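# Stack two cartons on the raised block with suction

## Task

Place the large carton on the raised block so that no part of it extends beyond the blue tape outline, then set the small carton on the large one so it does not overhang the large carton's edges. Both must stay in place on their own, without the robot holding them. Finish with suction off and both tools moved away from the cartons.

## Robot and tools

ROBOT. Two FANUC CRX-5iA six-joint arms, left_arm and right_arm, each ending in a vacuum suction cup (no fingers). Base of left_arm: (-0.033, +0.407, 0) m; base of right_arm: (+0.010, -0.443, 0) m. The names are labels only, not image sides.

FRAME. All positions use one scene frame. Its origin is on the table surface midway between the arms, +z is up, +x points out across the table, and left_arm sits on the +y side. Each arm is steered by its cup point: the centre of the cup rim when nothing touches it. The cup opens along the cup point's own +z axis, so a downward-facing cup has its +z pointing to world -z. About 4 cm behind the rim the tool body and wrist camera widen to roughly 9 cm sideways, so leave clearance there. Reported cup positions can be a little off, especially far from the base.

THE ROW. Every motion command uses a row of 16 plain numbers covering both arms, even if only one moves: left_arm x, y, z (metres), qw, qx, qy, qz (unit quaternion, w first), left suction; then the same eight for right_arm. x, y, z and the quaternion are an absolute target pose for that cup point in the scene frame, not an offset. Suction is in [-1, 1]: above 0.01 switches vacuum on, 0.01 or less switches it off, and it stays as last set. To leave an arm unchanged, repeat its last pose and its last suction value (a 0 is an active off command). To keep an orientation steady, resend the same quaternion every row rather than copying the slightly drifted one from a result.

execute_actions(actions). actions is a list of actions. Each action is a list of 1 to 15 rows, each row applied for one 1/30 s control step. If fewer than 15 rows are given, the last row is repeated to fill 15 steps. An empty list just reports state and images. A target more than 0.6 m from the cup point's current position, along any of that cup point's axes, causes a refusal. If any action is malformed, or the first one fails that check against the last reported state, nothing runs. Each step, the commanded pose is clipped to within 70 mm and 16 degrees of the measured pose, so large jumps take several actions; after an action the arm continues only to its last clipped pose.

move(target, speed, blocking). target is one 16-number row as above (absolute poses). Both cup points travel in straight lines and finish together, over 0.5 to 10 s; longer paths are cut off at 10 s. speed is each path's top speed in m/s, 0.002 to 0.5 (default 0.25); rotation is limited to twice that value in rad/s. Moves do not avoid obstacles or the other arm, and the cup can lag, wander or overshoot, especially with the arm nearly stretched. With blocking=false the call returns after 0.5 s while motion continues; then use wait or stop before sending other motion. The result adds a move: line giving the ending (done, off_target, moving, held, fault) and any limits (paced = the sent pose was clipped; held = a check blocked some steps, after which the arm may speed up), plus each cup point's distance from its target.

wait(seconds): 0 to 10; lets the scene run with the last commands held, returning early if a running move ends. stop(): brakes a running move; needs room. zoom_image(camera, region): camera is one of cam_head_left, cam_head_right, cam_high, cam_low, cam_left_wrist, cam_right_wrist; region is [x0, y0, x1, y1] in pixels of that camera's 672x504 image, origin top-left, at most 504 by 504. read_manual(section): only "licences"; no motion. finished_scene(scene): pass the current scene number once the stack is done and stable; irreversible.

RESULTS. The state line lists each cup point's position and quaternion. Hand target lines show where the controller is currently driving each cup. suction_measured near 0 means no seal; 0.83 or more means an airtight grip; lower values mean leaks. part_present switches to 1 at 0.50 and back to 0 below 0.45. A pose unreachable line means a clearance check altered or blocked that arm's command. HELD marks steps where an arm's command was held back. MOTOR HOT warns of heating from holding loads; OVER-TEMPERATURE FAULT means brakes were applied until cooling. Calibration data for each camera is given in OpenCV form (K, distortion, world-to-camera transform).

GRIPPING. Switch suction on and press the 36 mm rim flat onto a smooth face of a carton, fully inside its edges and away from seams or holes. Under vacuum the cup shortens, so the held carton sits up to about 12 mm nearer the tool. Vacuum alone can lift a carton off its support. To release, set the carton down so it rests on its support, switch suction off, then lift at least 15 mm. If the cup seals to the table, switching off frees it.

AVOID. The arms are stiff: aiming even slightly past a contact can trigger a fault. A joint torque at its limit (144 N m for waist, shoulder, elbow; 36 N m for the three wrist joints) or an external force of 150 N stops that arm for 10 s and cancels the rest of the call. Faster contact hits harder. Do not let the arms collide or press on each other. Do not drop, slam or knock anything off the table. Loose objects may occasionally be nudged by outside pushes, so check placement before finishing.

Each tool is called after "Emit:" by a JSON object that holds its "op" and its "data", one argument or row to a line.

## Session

Emit:
{"op": "execute_actions", "data": {
  "actions": []
}}

Scene clock: 0.00 s.
left_arm: end_effector_position=(+0.4628, +0.4750, +0.3137) suction_measured=0.00 part_present=0 end_effector_quat_wxyz=(+0.003, -0.324, +0.946, +0.000) | right_arm: end_effector_position=(+0.5084, -0.4828, +0.3125) suction_measured=0.00 part_present=0 end_effector_quat_wxyz=(+0.000, +0.298, +0.955, +0.001)
Joint positions: left_arm=[ 0.264  0.128  0.193 -0.    -1.631  0.26 ] | right_arm=[ 0.263  0.132  0.195 -0.002 -1.633 -0.786]
Joint velocities: left_arm=[-0.     0.001 -0.    -0.002 -0.    -0.   ] | right_arm=[0.    0.    0.    0.003 0.    0.   ]
Hand target (left_arm): +0.463, +0.475, +0.314; +0.003, -0.324, +0.946, +0.000
Hand target (right_arm): +0.508, -0.483, +0.312; +0.000, +0.298, +0.955, +0.001
camera_calibration (this result's frames):
cam_left_wrist: T_world_to_cam=[[0.623962, -0.779792, 0.050943, 0.0719141], [-0.701259, -0.529972, 0.476829, 0.447251], [-0.344829, -0.333247, -0.877519, 0.67564], [0, 0, 0, 1]] pos_world=[0.501747, 0.518263, 0.375961]
cam_right_wrist: T_world_to_cam=[[-0.553342, -0.829746, -0.0730344, -0.0859727], [-0.758666, 0.465854, 0.455419, 0.489544], [-0.343859, 0.307411, -0.887276, 0.679957], [0, 0, 0, 1]] pos_world=[0.557637, -0.508418, 0.374083]

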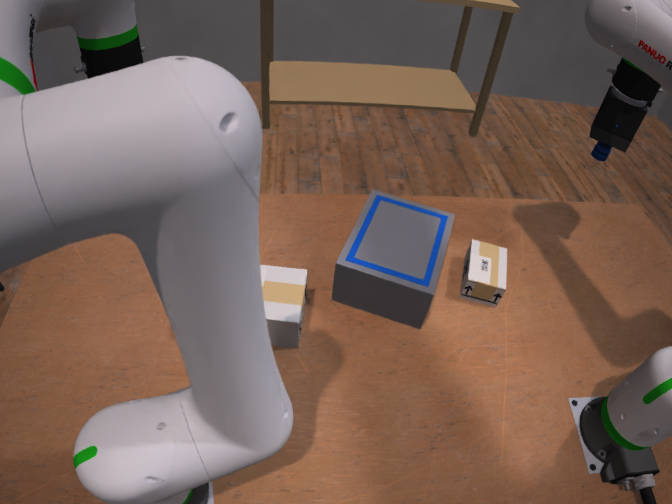

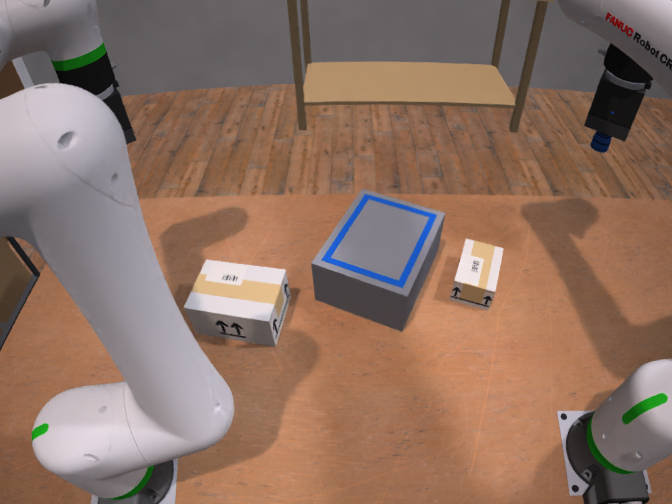

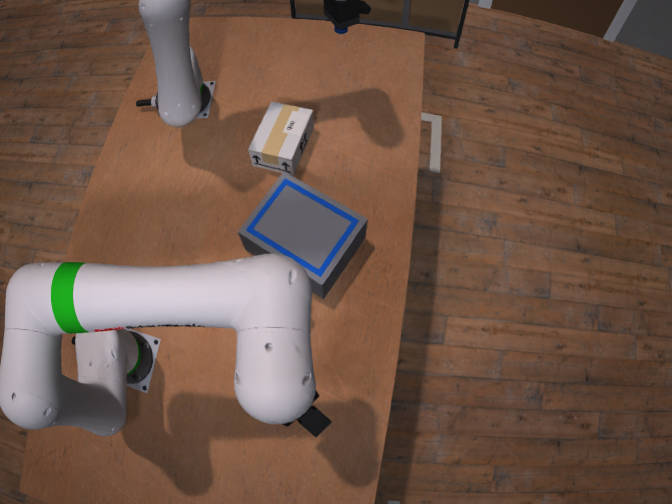

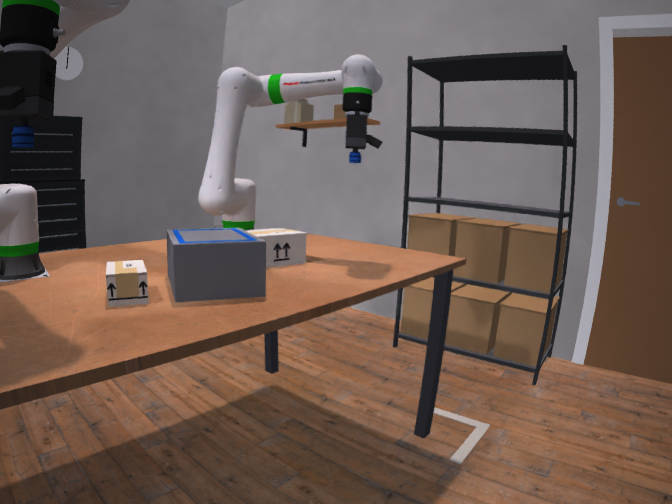

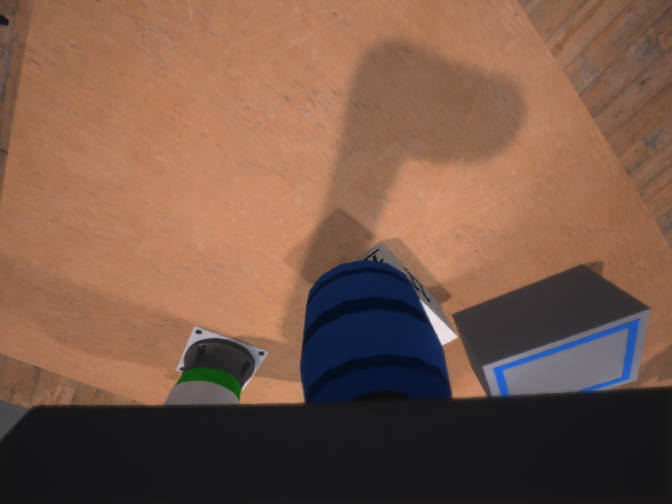

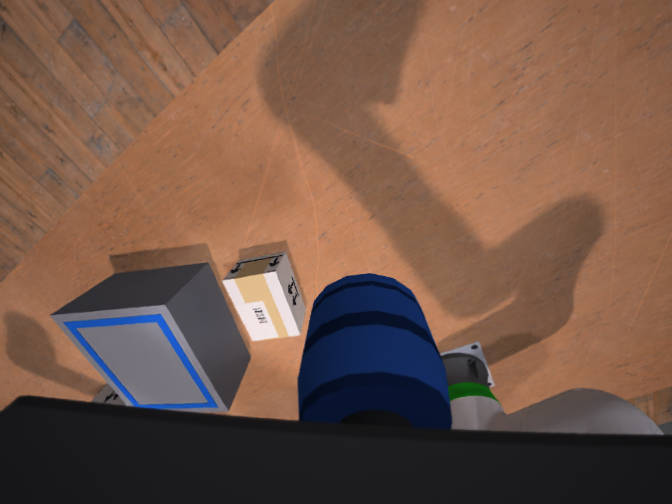

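Emit:
{"op": "zoom_image", "data": {
  "camera": "cam_head_right",
  "region": [170, 180, 350, 360]
}}

Emit:
{"op": "zoom_image", "data": {
  "camera": "cam_head_right",
  "region": [300, 170, 520, 350]
}}

Region (170, 180, 350, 360) of cam_head_right's 672x504 image, scaled by 2.800, with more detail than that image has.

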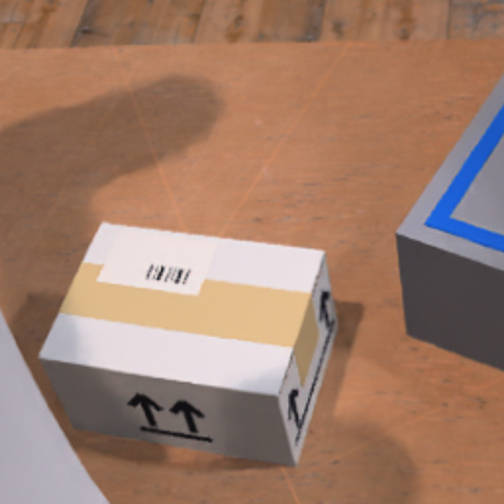

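Region (300, 170, 520, 350) of cam_head_right's 672x504 image, scaled by 2.291, with more detail than that image has; it fills the top 412 rows of this view, and the rest is white.

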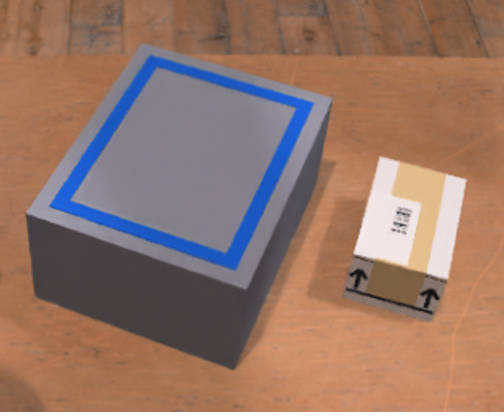

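Emit:
{"op": "move", "data": {
  "target": [0.328,0.247,0.145,0,0.078,0.997,0,0, 0.42,-0.264,0.12,0,0.174,0.985,0,0]
}}

Scene clock: 15.03 s.
left_arm: end_effector_position=(+0.3291, +0.2467, +0.1446) suction_measured=0.00 part_present=0 end_effector_quat_wxyz=(+0.000, +0.078, +0.997, -0.001) | right_arm: end_effector_position=(+0.4199, -0.2637, +0.1200) suction_measured=0.00 part_present=0 end_effector_quat_wxyz=(-0.001, +0.174, +0.985, -0.000)
Joint positions: left_arm=[-0.215 -0.079 -0.419  0.003 -1.23  -0.078] | right_arm=[ 0.788  0.08  -0.321 -0.001 -1.171 -1.056]
Joint velocities: left_arm=[-0.002 -0.    -0.001 -0.    -0.     0.003] | right_arm=[ 0.002  0.001 -0.001 -0.     0.001 -0.   ]
Hand target (left_arm): +0.329, +0.247, +0.145; +0.000, +0.078, +0.997, -0.001
Hand target (right_arm): +0.420, -0.264, +0.120; -0.001, +0.174, +0.985, -0.000
Off the commanded pose (left_arm): 0.001 m, 0 deg.
Off the commanded pose (right_arm): 0.000 m, 0 deg.
move: done
camera_calibration (this result's frames):
cam_left_wrist: T_world_to_cam=[[-0.14023, -0.988738, 0.0522764, 0.288801], [-0.864401, 0.148002, 0.480528, 0.199008], [-0.482853, 0.0221967, -0.87542, 0.362497], [0, 0, 0, 1]] pos_world=[0.387554, 0.248049, 0.20661]
cam_right_wrist: T_world_to_cam=[[-0.327203, -0.94233, -0.0703716, -0.0921739], [-0.850783, 0.261369, 0.45591, 0.392716], [-0.411225, 0.209046, -0.887239, 0.413676], [0, 0, 0, 1]] pos_world=[0.47407, -0.275979, 0.181501]

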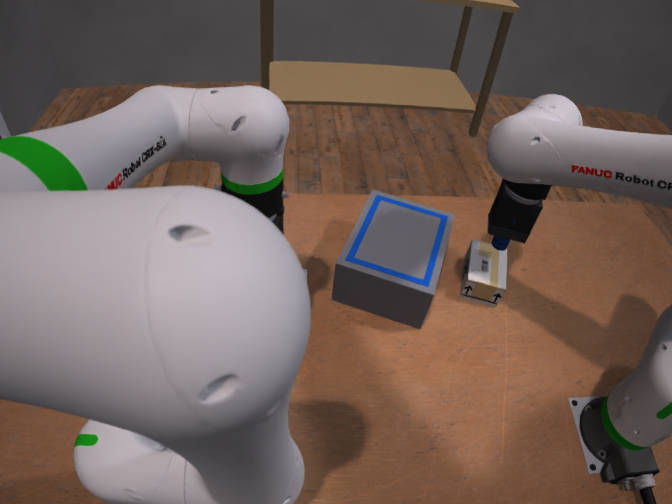

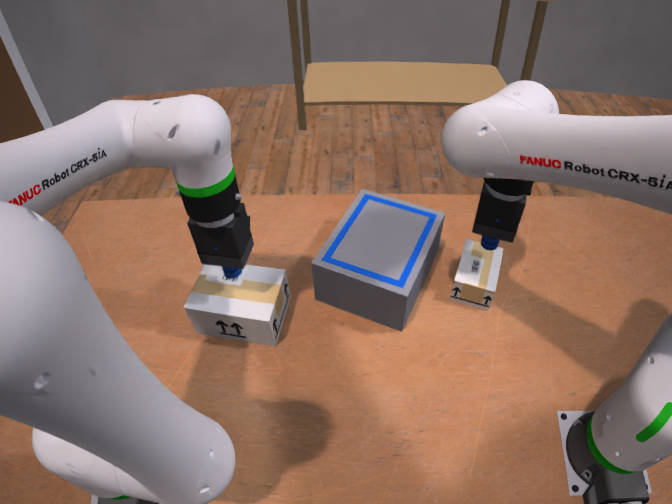

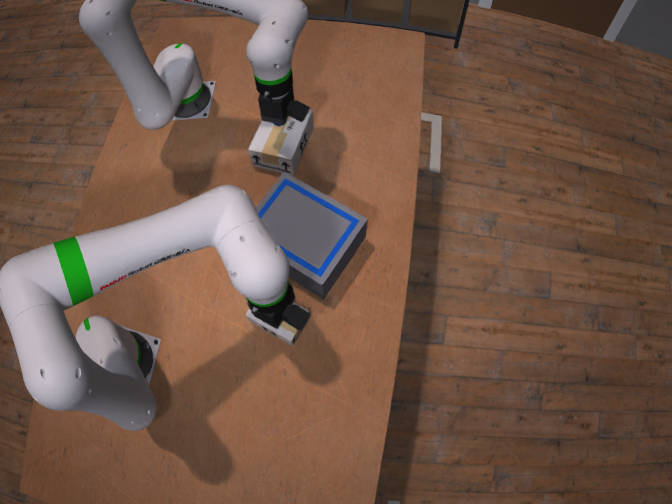

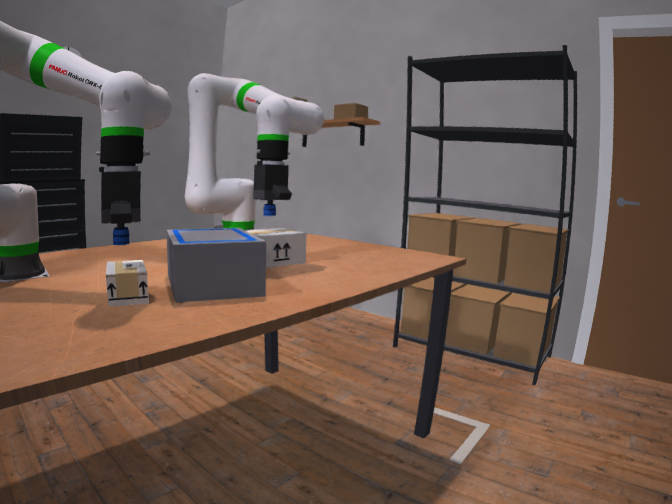

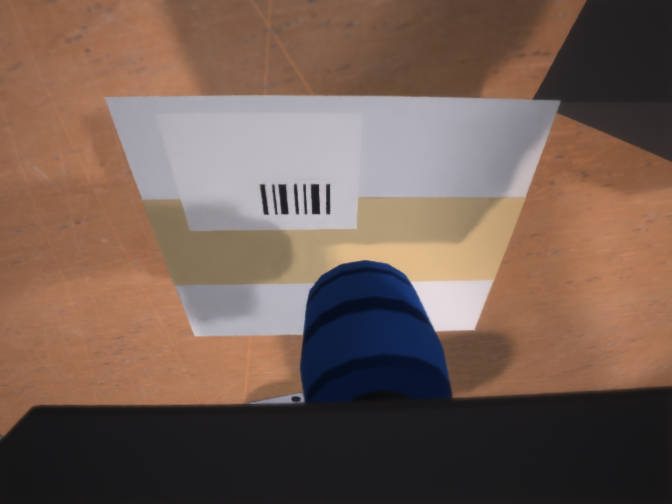

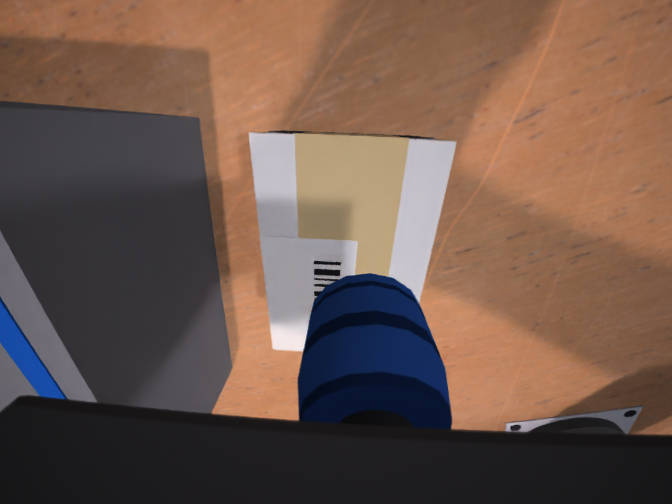

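Emit:
{"op": "move", "data": {
  "target": [0.330,0.251,0.089,0,0.078,0.997,0,1, 0.411,-0.250,0.064,0,0.174,0.985,0,1],
  "speed": 0.035
}}

Scene clock: 20.80 s.
left_arm: end_effector_position=(+0.3302, +0.2510, +0.0890) suction_measured=0.91 part_present=1 end_effector_quat_wxyz=(+0.000, +0.078, +0.997, +0.000) | right_arm: end_effector_position=(+0.4111, -0.2499, +0.0639) suction_measured=0.85 part_present=1 end_effector_quat_wxyz=(+0.000, +0.174, +0.985, -0.000)
Joint positions: left_arm=[-0.205 -0.019 -0.503 -0.    -1.087 -0.087] | right_arm=[ 0.826  0.14  -0.4    0.    -1.031 -1.094]
Joint velocities: left_arm=[-0.001  0.001  0.001 -0.    -0.     0.   ] | right_arm=[-0.     0.    -0.001  0.    -0.    -0.   ]
Hand target (left_arm): +0.330, +0.251, +0.089; -0.000, +0.078, +0.997, +0.000
Hand target (right_arm): +0.411, -0.250, +0.064; +0.000, +0.174, +0.985, -0.000
Off the commanded pose (left_arm): 0.000 m, 0 deg.
Off the commanded pose (right_arm): 0.000 m, 0 deg.
move: done
camera_calibration (this result's frames):
cam_left_wrist: T_world_to_cam=[[-0.140003, -0.988898, 0.0498037, 0.296308], [-0.864124, 0.146586, 0.481459, 0.226288], [-0.483415, 0.0243692, -0.875052, 0.31382], [0, 0, 0, 1]] pos_world=[0.38873, 0.252201, 0.150904]
cam_right_wrist: T_world_to_cam=[[-0.326464, -0.942566, -0.0706497, -0.0863652], [-0.851473, 0.260813, 0.45494, 0.407341], [-0.410384, 0.208678, -0.887715, 0.357062], [0, 0, 0, 1]] pos_world=[0.465177, -0.262156, 0.125552]

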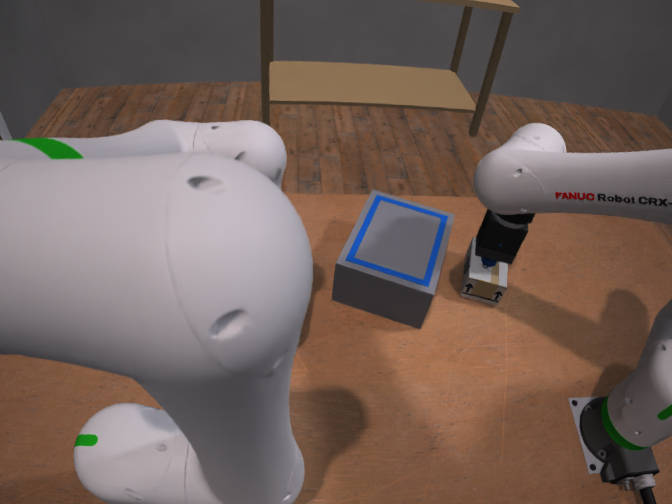

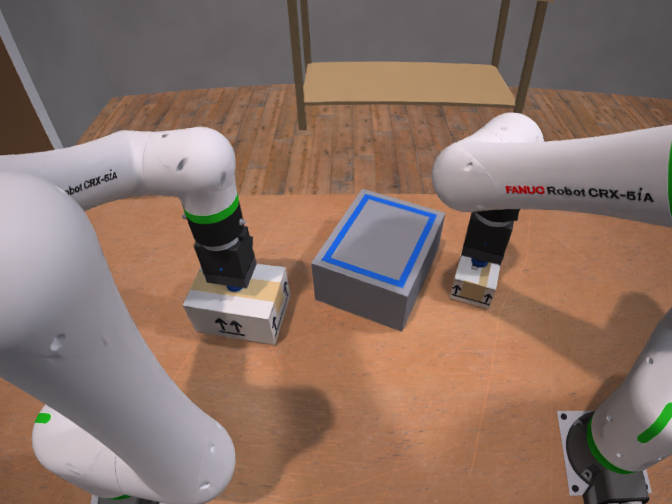

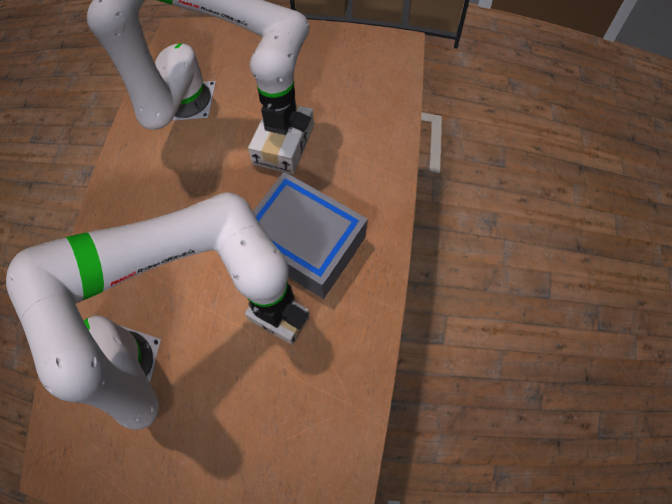

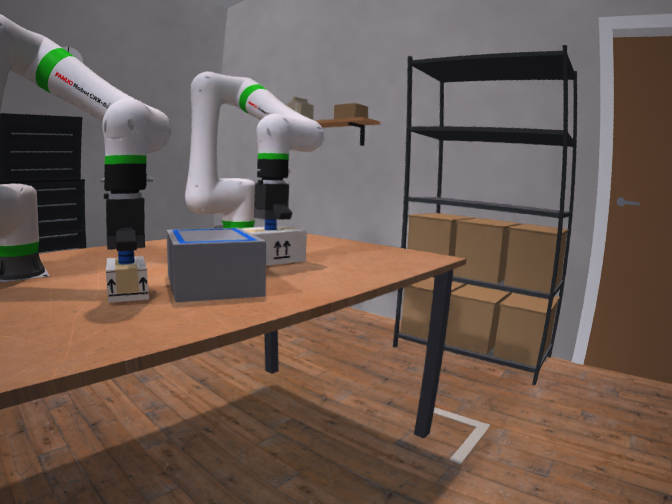

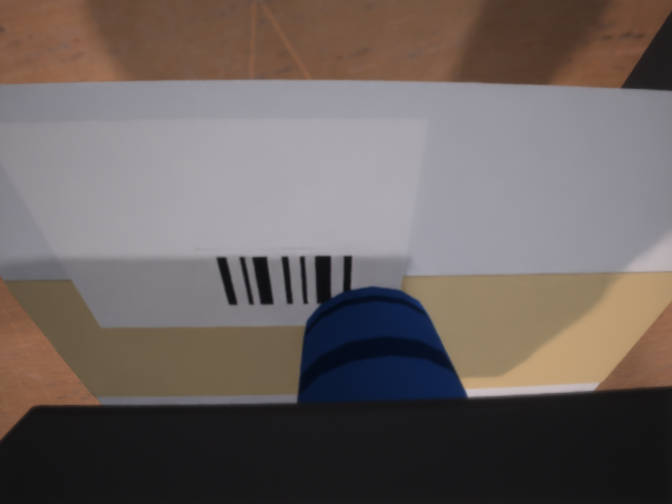

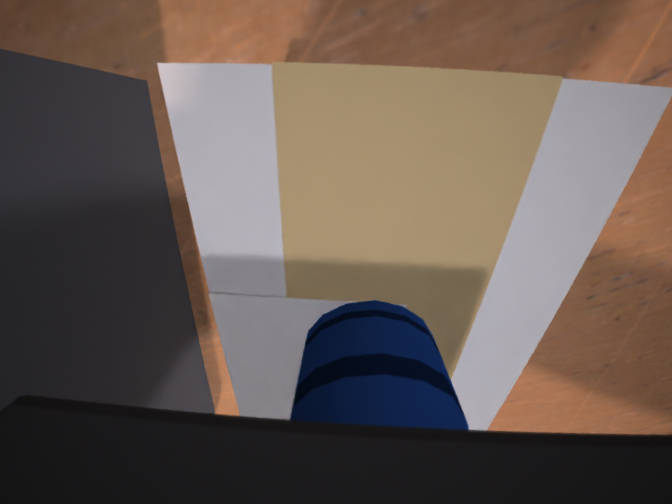

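Emit:
{"op": "move", "data": {
  "target": [0.33,0.251,0.24,0,-0.15,0.989,0,1, 0.43,-0.33,0.22,0,0.19,0.982,0,1],
  "speed": 0.17
}}

Emit:
{"op": "move", "data": {
  "target": [0.447,-0.045,0.24,0,-0.545,0.839,0,1, 0.45,-0.48,0.30,0,0.19,0.982,0,1],
  "speed": 0.2
}}

Emit:
{"op": "move", "data": {
  "target": [0.447,-0.045,0.213,0,-0.545,0.839,0,1, 0.45,-0.48,0.30,0,0.19,0.982,0,1],
  "speed": 0.04
}}

Emit:
{"op": "zoom_image", "data": {
  "camera": "cam_low",
  "region": [140, 160, 300, 310]
}}

Emit:
{"op": "zoom_image", "data": {
  "camera": "cam_head_right",
  "region": [280, 140, 480, 340]
}}

Emit:
{"op": "zoom_image", "data": {
  "camera": "cam_high",
  "region": [210, 130, 400, 310]
}}

Scene clock: 30.47 s.
left_arm: end_effector_position=(+0.3293, +0.2511, +0.2401) suction_measured=0.93 part_present=1 end_effector_quat_wxyz=(+0.000, -0.150, +0.989, +0.000) | right_arm: end_effector_position=(+0.4299, -0.3302, +0.2202) suction_measured=0.93 part_present=1 end_effector_quat_wxyz=(+0.000, +0.190, +0.982, +0.000)
Joint positions: left_arm=[-0.205 -0.137 -0.242 -0.    -1.466  0.371] | right_arm=[ 0.647 -0.023 -0.184  0.    -1.41  -0.947]
Joint velocities: left_arm=[-0.001  0.002  0.001  0.    -0.001  0.001] | right_arm=[ 0.001  0.    -0.001 -0.004  0.     0.   ]
Hand target (left_arm): +0.329, +0.251, +0.240; +0.000, -0.150, +0.989, +0.000
Hand target (right_arm): +0.430, -0.330, +0.220; +0.000, +0.190, +0.982, +0.000
Off the commanded pose (left_arm): 0.001 m, 0 deg.
Off the commanded pose (right_arm): 0.000 m, 0 deg.
move: done
camera_calibration (this result's frames):
cam_left_wrist: T_world_to_cam=[[0.311137, -0.949056, 0.0498625, 0.13016], [-0.840081, -0.25012, 0.481356, 0.244421], [-0.444362, -0.191656, -0.875106, 0.486996], [0, 0, 0, 1]] pos_world=[0.381238, 0.277999, 0.302029]
cam_right_wrist: T_world_to_cam=[[-0.355959, -0.931803, -0.0709655, -0.128531], [-0.843026, 0.287421, 0.454639, 0.378473], [-0.403237, 0.221659, -0.887844, 0.521499], [0, 0, 0, 1]] pos_world=[0.483598, -0.344141, 0.28182]

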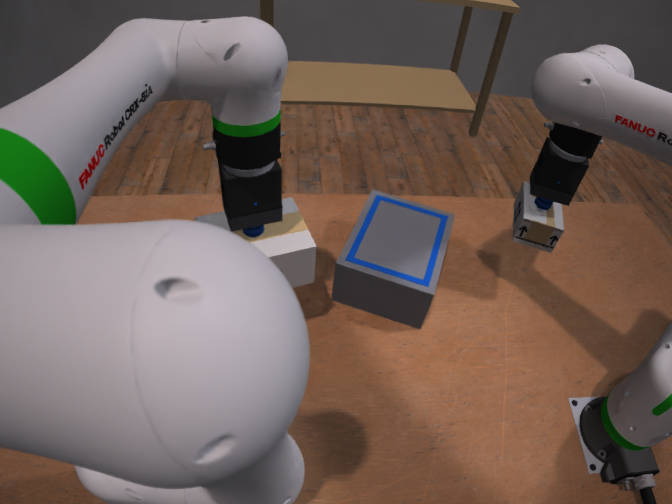

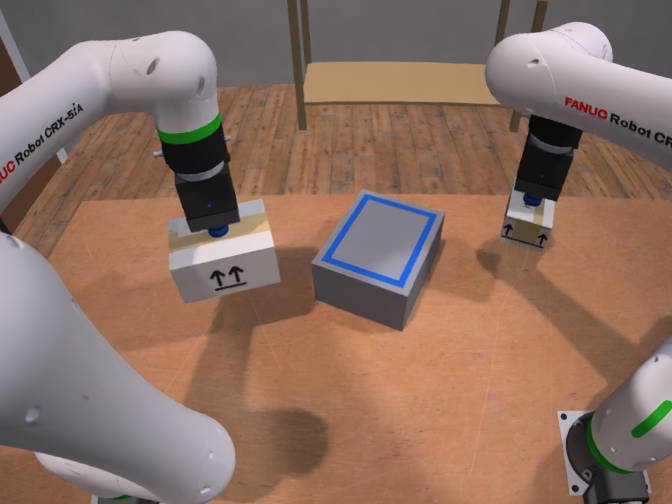

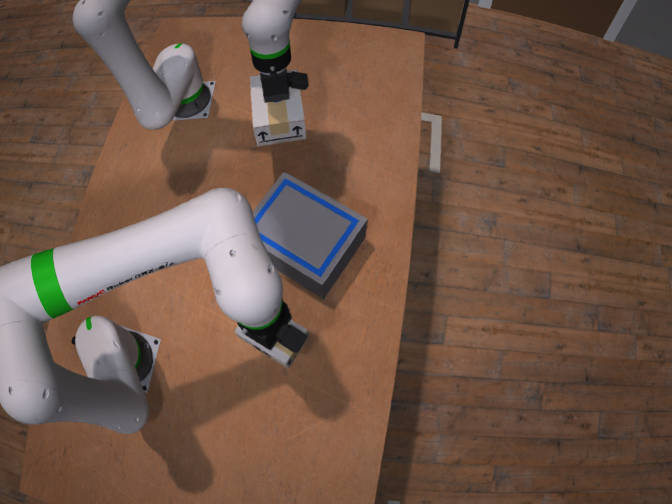

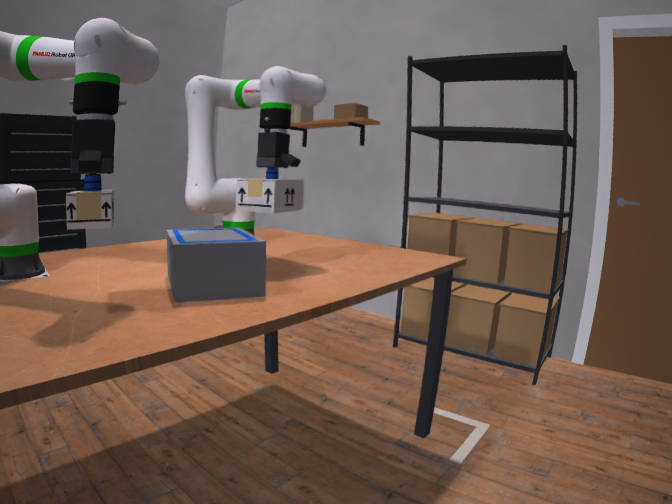

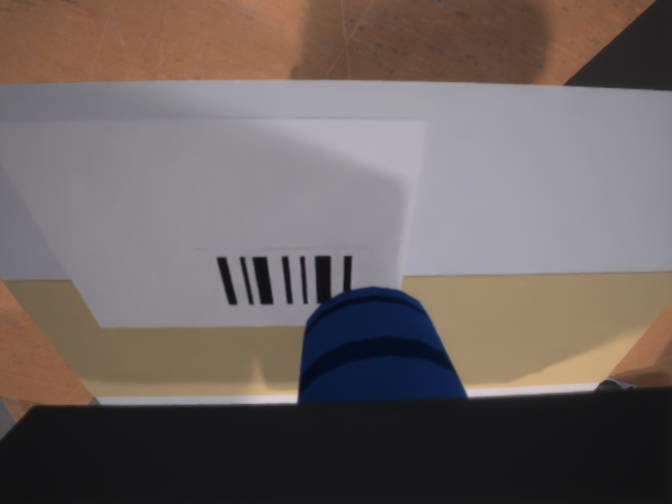

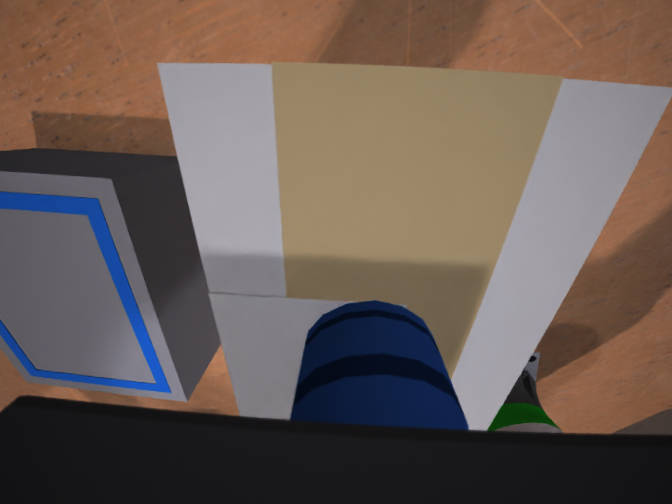

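Scene clock: 33.00 s.
left_arm: end_effector_position=(+0.4472, -0.0451, +0.2409) suction_measured=0.93 part_present=1 end_effector_quat_wxyz=(-0.001, -0.545, +0.839, -0.001) | right_arm: end_effector_position=(+0.4502, -0.4802, +0.3000) suction_measured=0.93 part_present=1 end_effector_quat_wxyz=(+0.000, +0.190, +0.982, -0.000)
Joint positions: left_arm=[-0.691  0.554  0.585  0.003 -1.6    1.708] | right_arm=[ 0.296 -0.019  0.007  0.001 -1.596 -0.596]
Joint velocities: left_arm=[-0.001  0.002  0.002 -0.    -0.001  0.001] | right_arm=[ 0.    -0.    -0.001 -0.002 -0.     0.   ]
Hand target (left_arm): +0.447, -0.045, +0.241; -0.001, -0.545, +0.839, -0.001
Hand target (right_arm): +0.450, -0.480, +0.300; +0.000, +0.190, +0.982, +0.000
Off the commanded pose (left_arm): 0.001 m, 0 deg.
Off the commanded pose (right_arm): 0.000 m, 0 deg.
move: done
camera_calibration (this result's frames):
cam_left_wrist: T_world_to_cam=[[0.918774, -0.391562, 0.0503425, -0.434394], [-0.36543, -0.795261, 0.483758, 0.0315769], [-0.149386, -0.46286, -0.873753, 0.338901], [0, 0, 0, 1]] pos_world=[0.461276, 0.0118838, 0.302709]
cam_right_wrist: T_world_to_cam=[[-0.356303, -0.931694, -0.0706768, -0.255323], [-0.843111, 0.287977, 0.454129, 0.402816], [-0.402755, 0.221396, -0.888128, 0.633556], [0, 0, 0, 1]] pos_world=[0.503814, -0.494152, 0.361703]

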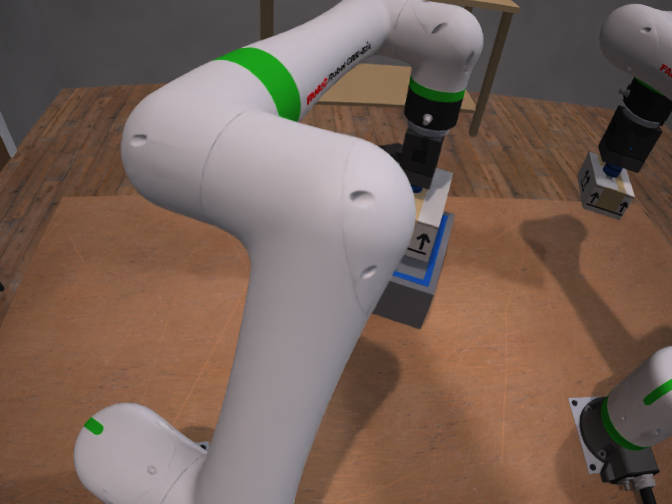

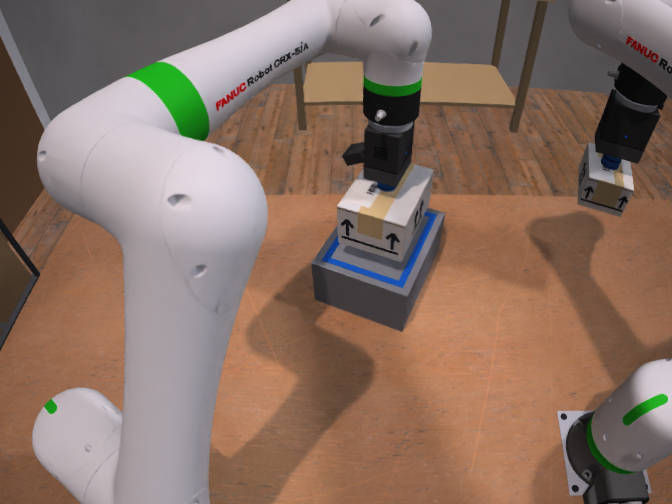

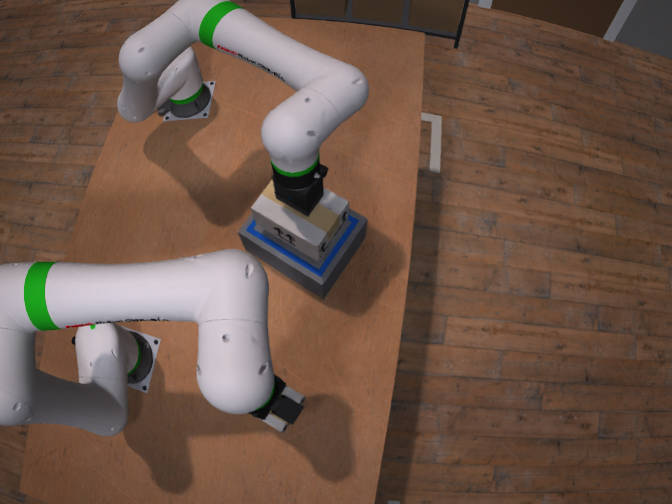

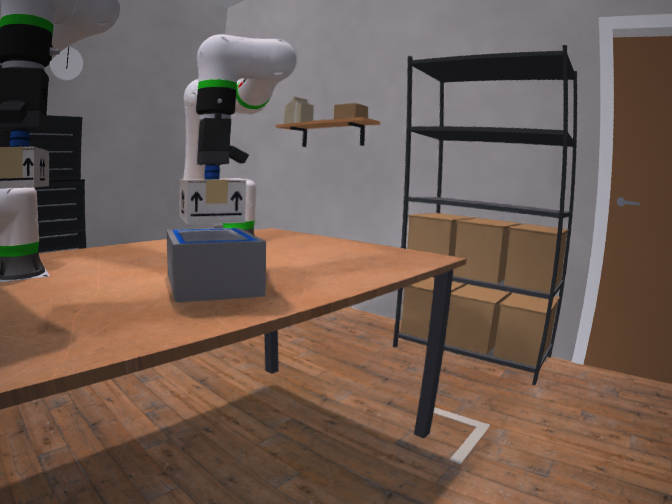

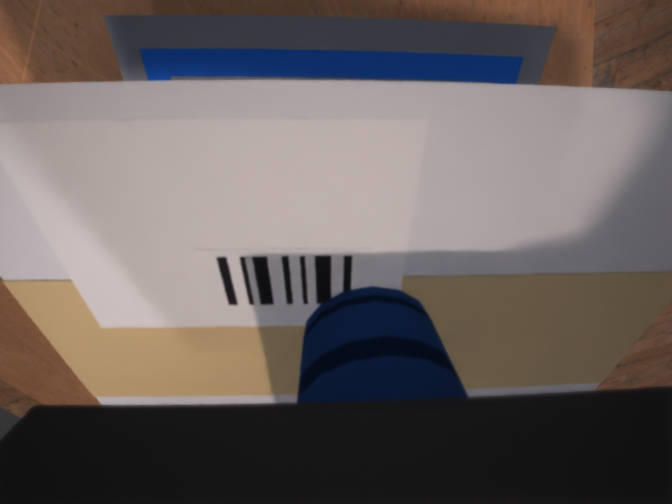

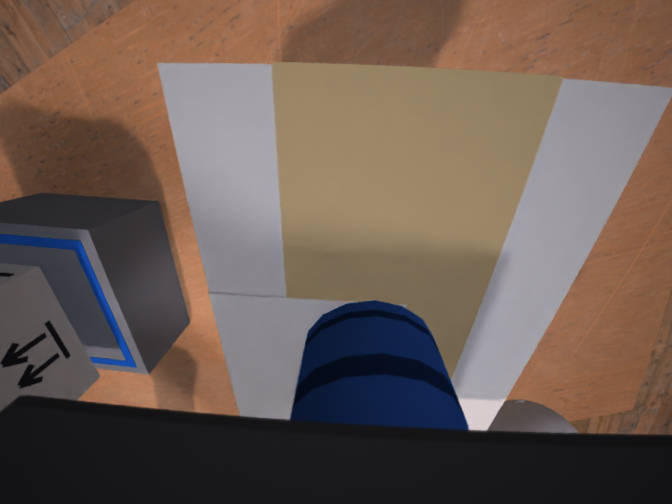

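Scene clock: 33.97 s.
left_arm: end_effector_position=(+0.4471, -0.0451, +0.2130) suction_measured=0.93 part_present=1 end_effector_quat_wxyz=(+0.000, -0.545, +0.839, +0.000) | right_arm: end_effector_position=(+0.4500, -0.4800, +0.3000) suction_measured=0.93 part_present=1 end_effector_quat_wxyz=(-0.000, +0.190, +0.982, +0.000)
Joint positions: left_arm=[-0.692  0.555  0.522 -0.    -1.537  1.709] | right_arm=[ 0.296 -0.018  0.007 -0.    -1.597 -0.596]
Joint velocities: left_arm=[-0.001 -0.    -0.001  0.     0.001 -0.   ] | right_arm=[ 0.001  0.    -0.     0.001 -0.     0.   ]
Hand target (left_arm): +0.447, -0.045, +0.213; -0.000, -0.545, +0.839, -0.000
Hand target (right_arm): +0.450, -0.480, +0.300; -0.000, +0.190, +0.982, +0.000
Off the commanded pose (left_arm): 0.000 m, 0 deg.
Off the commanded pose (right_arm): 0.000 m, 0 deg.
move: done
camera_calibration (this result's frames):
cam_left_wrist: T_world_to_cam=[[0.918711, -0.39177, 0.0498552, -0.432744], [-0.365781, -0.7965, 0.481447, 0.0456498], [-0.148907, -0.460547, -0.875056, 0.314641], [0, 0, 0, 1]] pos_world=[0.461117, 0.0117311, 0.274925]
cam_right_wrist: T_world_to_cam=[[-0.356723, -0.931528, -0.0707377, -0.254877], [-0.842604, 0.28812, 0.454979, 0.402204], [-0.403445, 0.221905, -0.887688, 0.633811], [0, 0, 0, 1]] pos_world=[0.503686, -0.493954, 0.361603]

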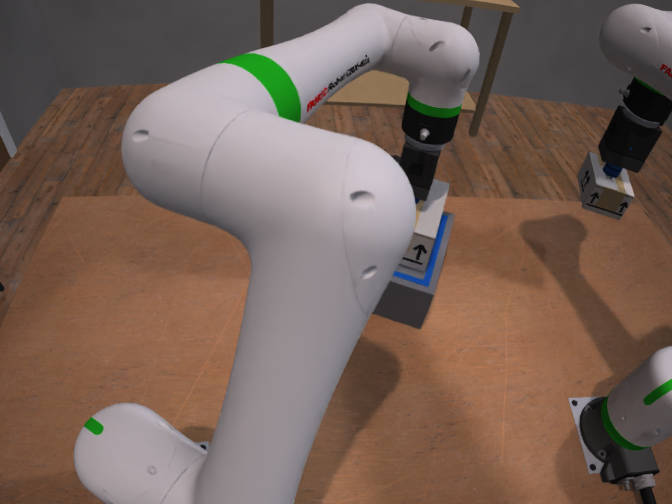

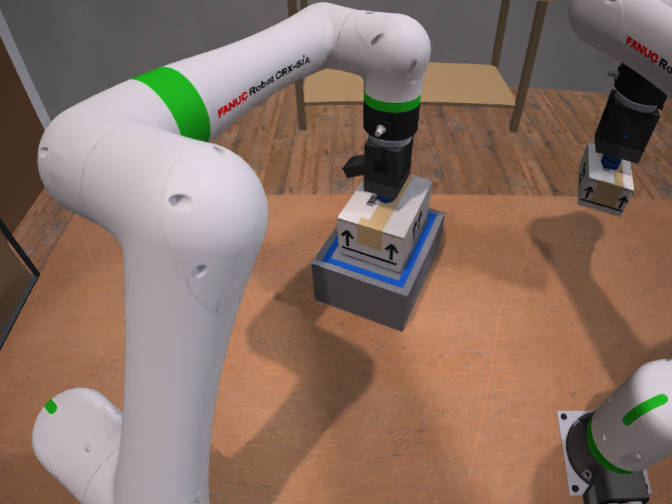

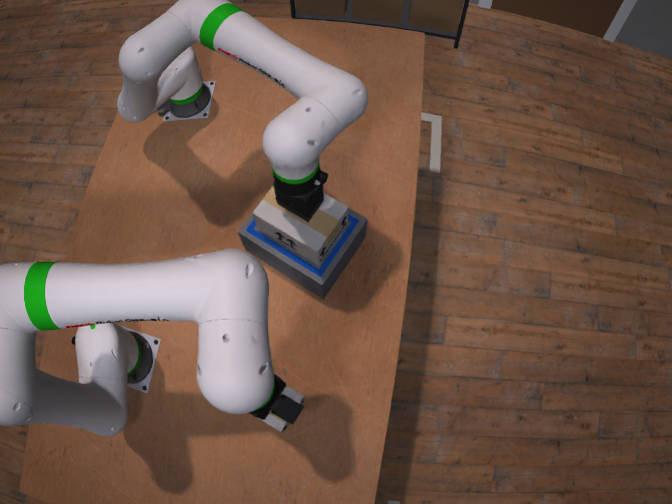

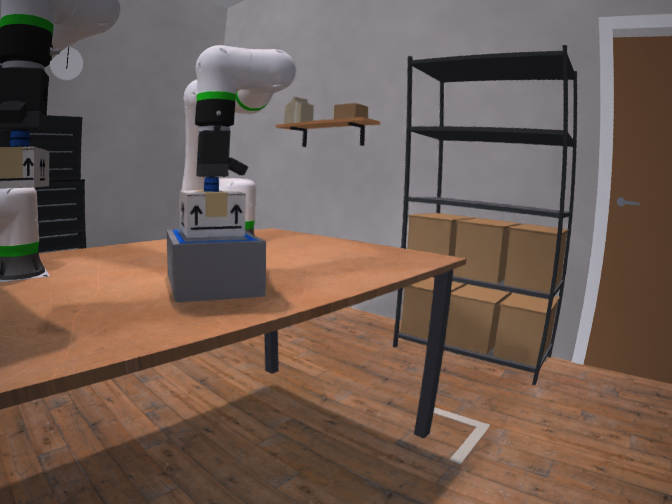

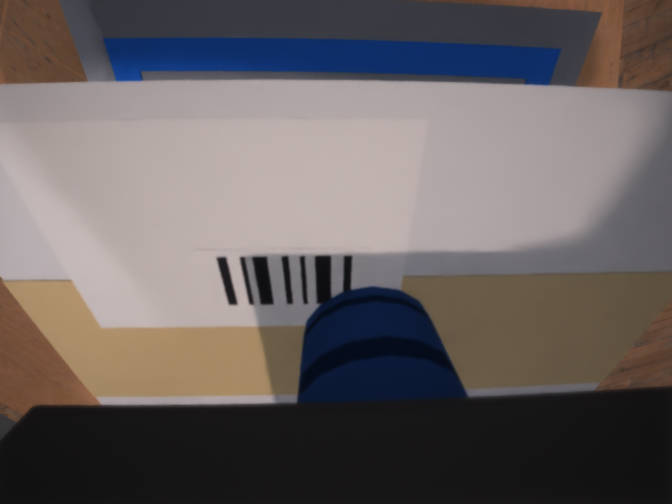

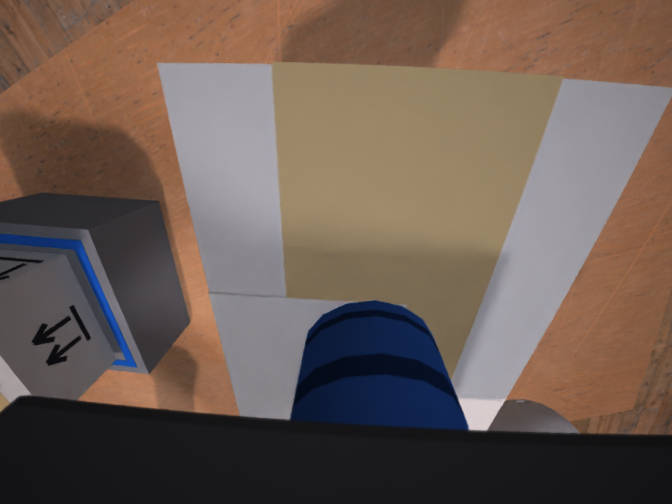

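Region (140, 160, 300, 310) of cam_low's 672x504 image, scaled by 3.150, with more detail than that image has; it fills the top 472 rows of this view, and the rest is white.

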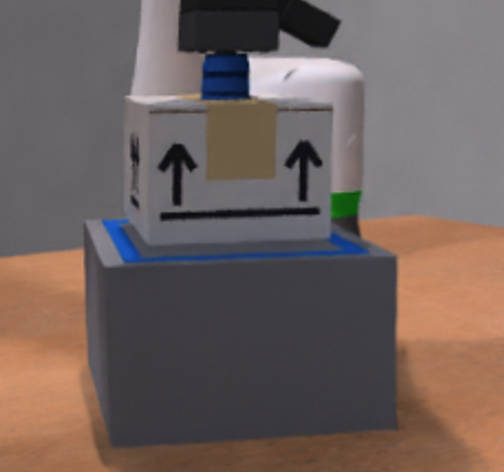

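Region (280, 140, 480, 340) of cam_head_right's 672x504 image, scaled by 2.520, with more detail than that image has.

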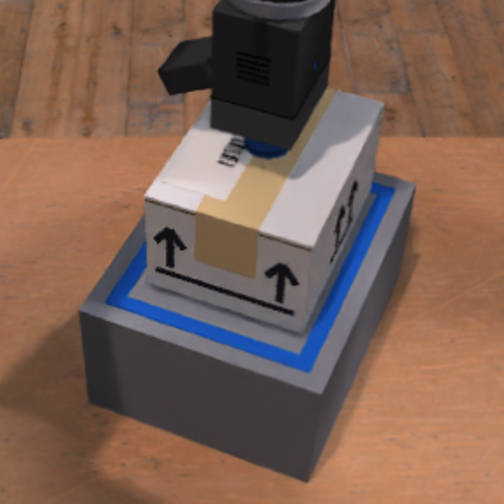

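Region (210, 130, 400, 310) of cam_high's 672x504 image, scaled by 2.653, with more detail than that image has; it fills the top 477 rows of this view, and the rest is white.

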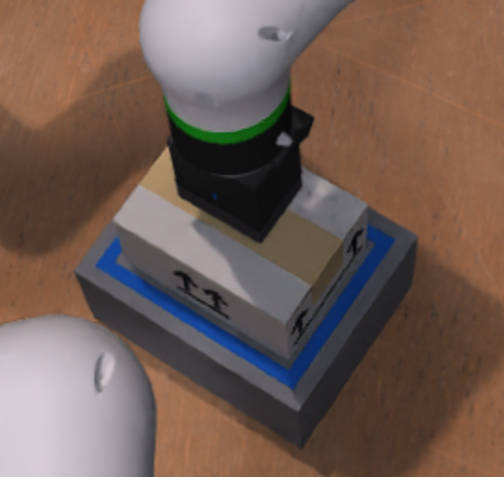

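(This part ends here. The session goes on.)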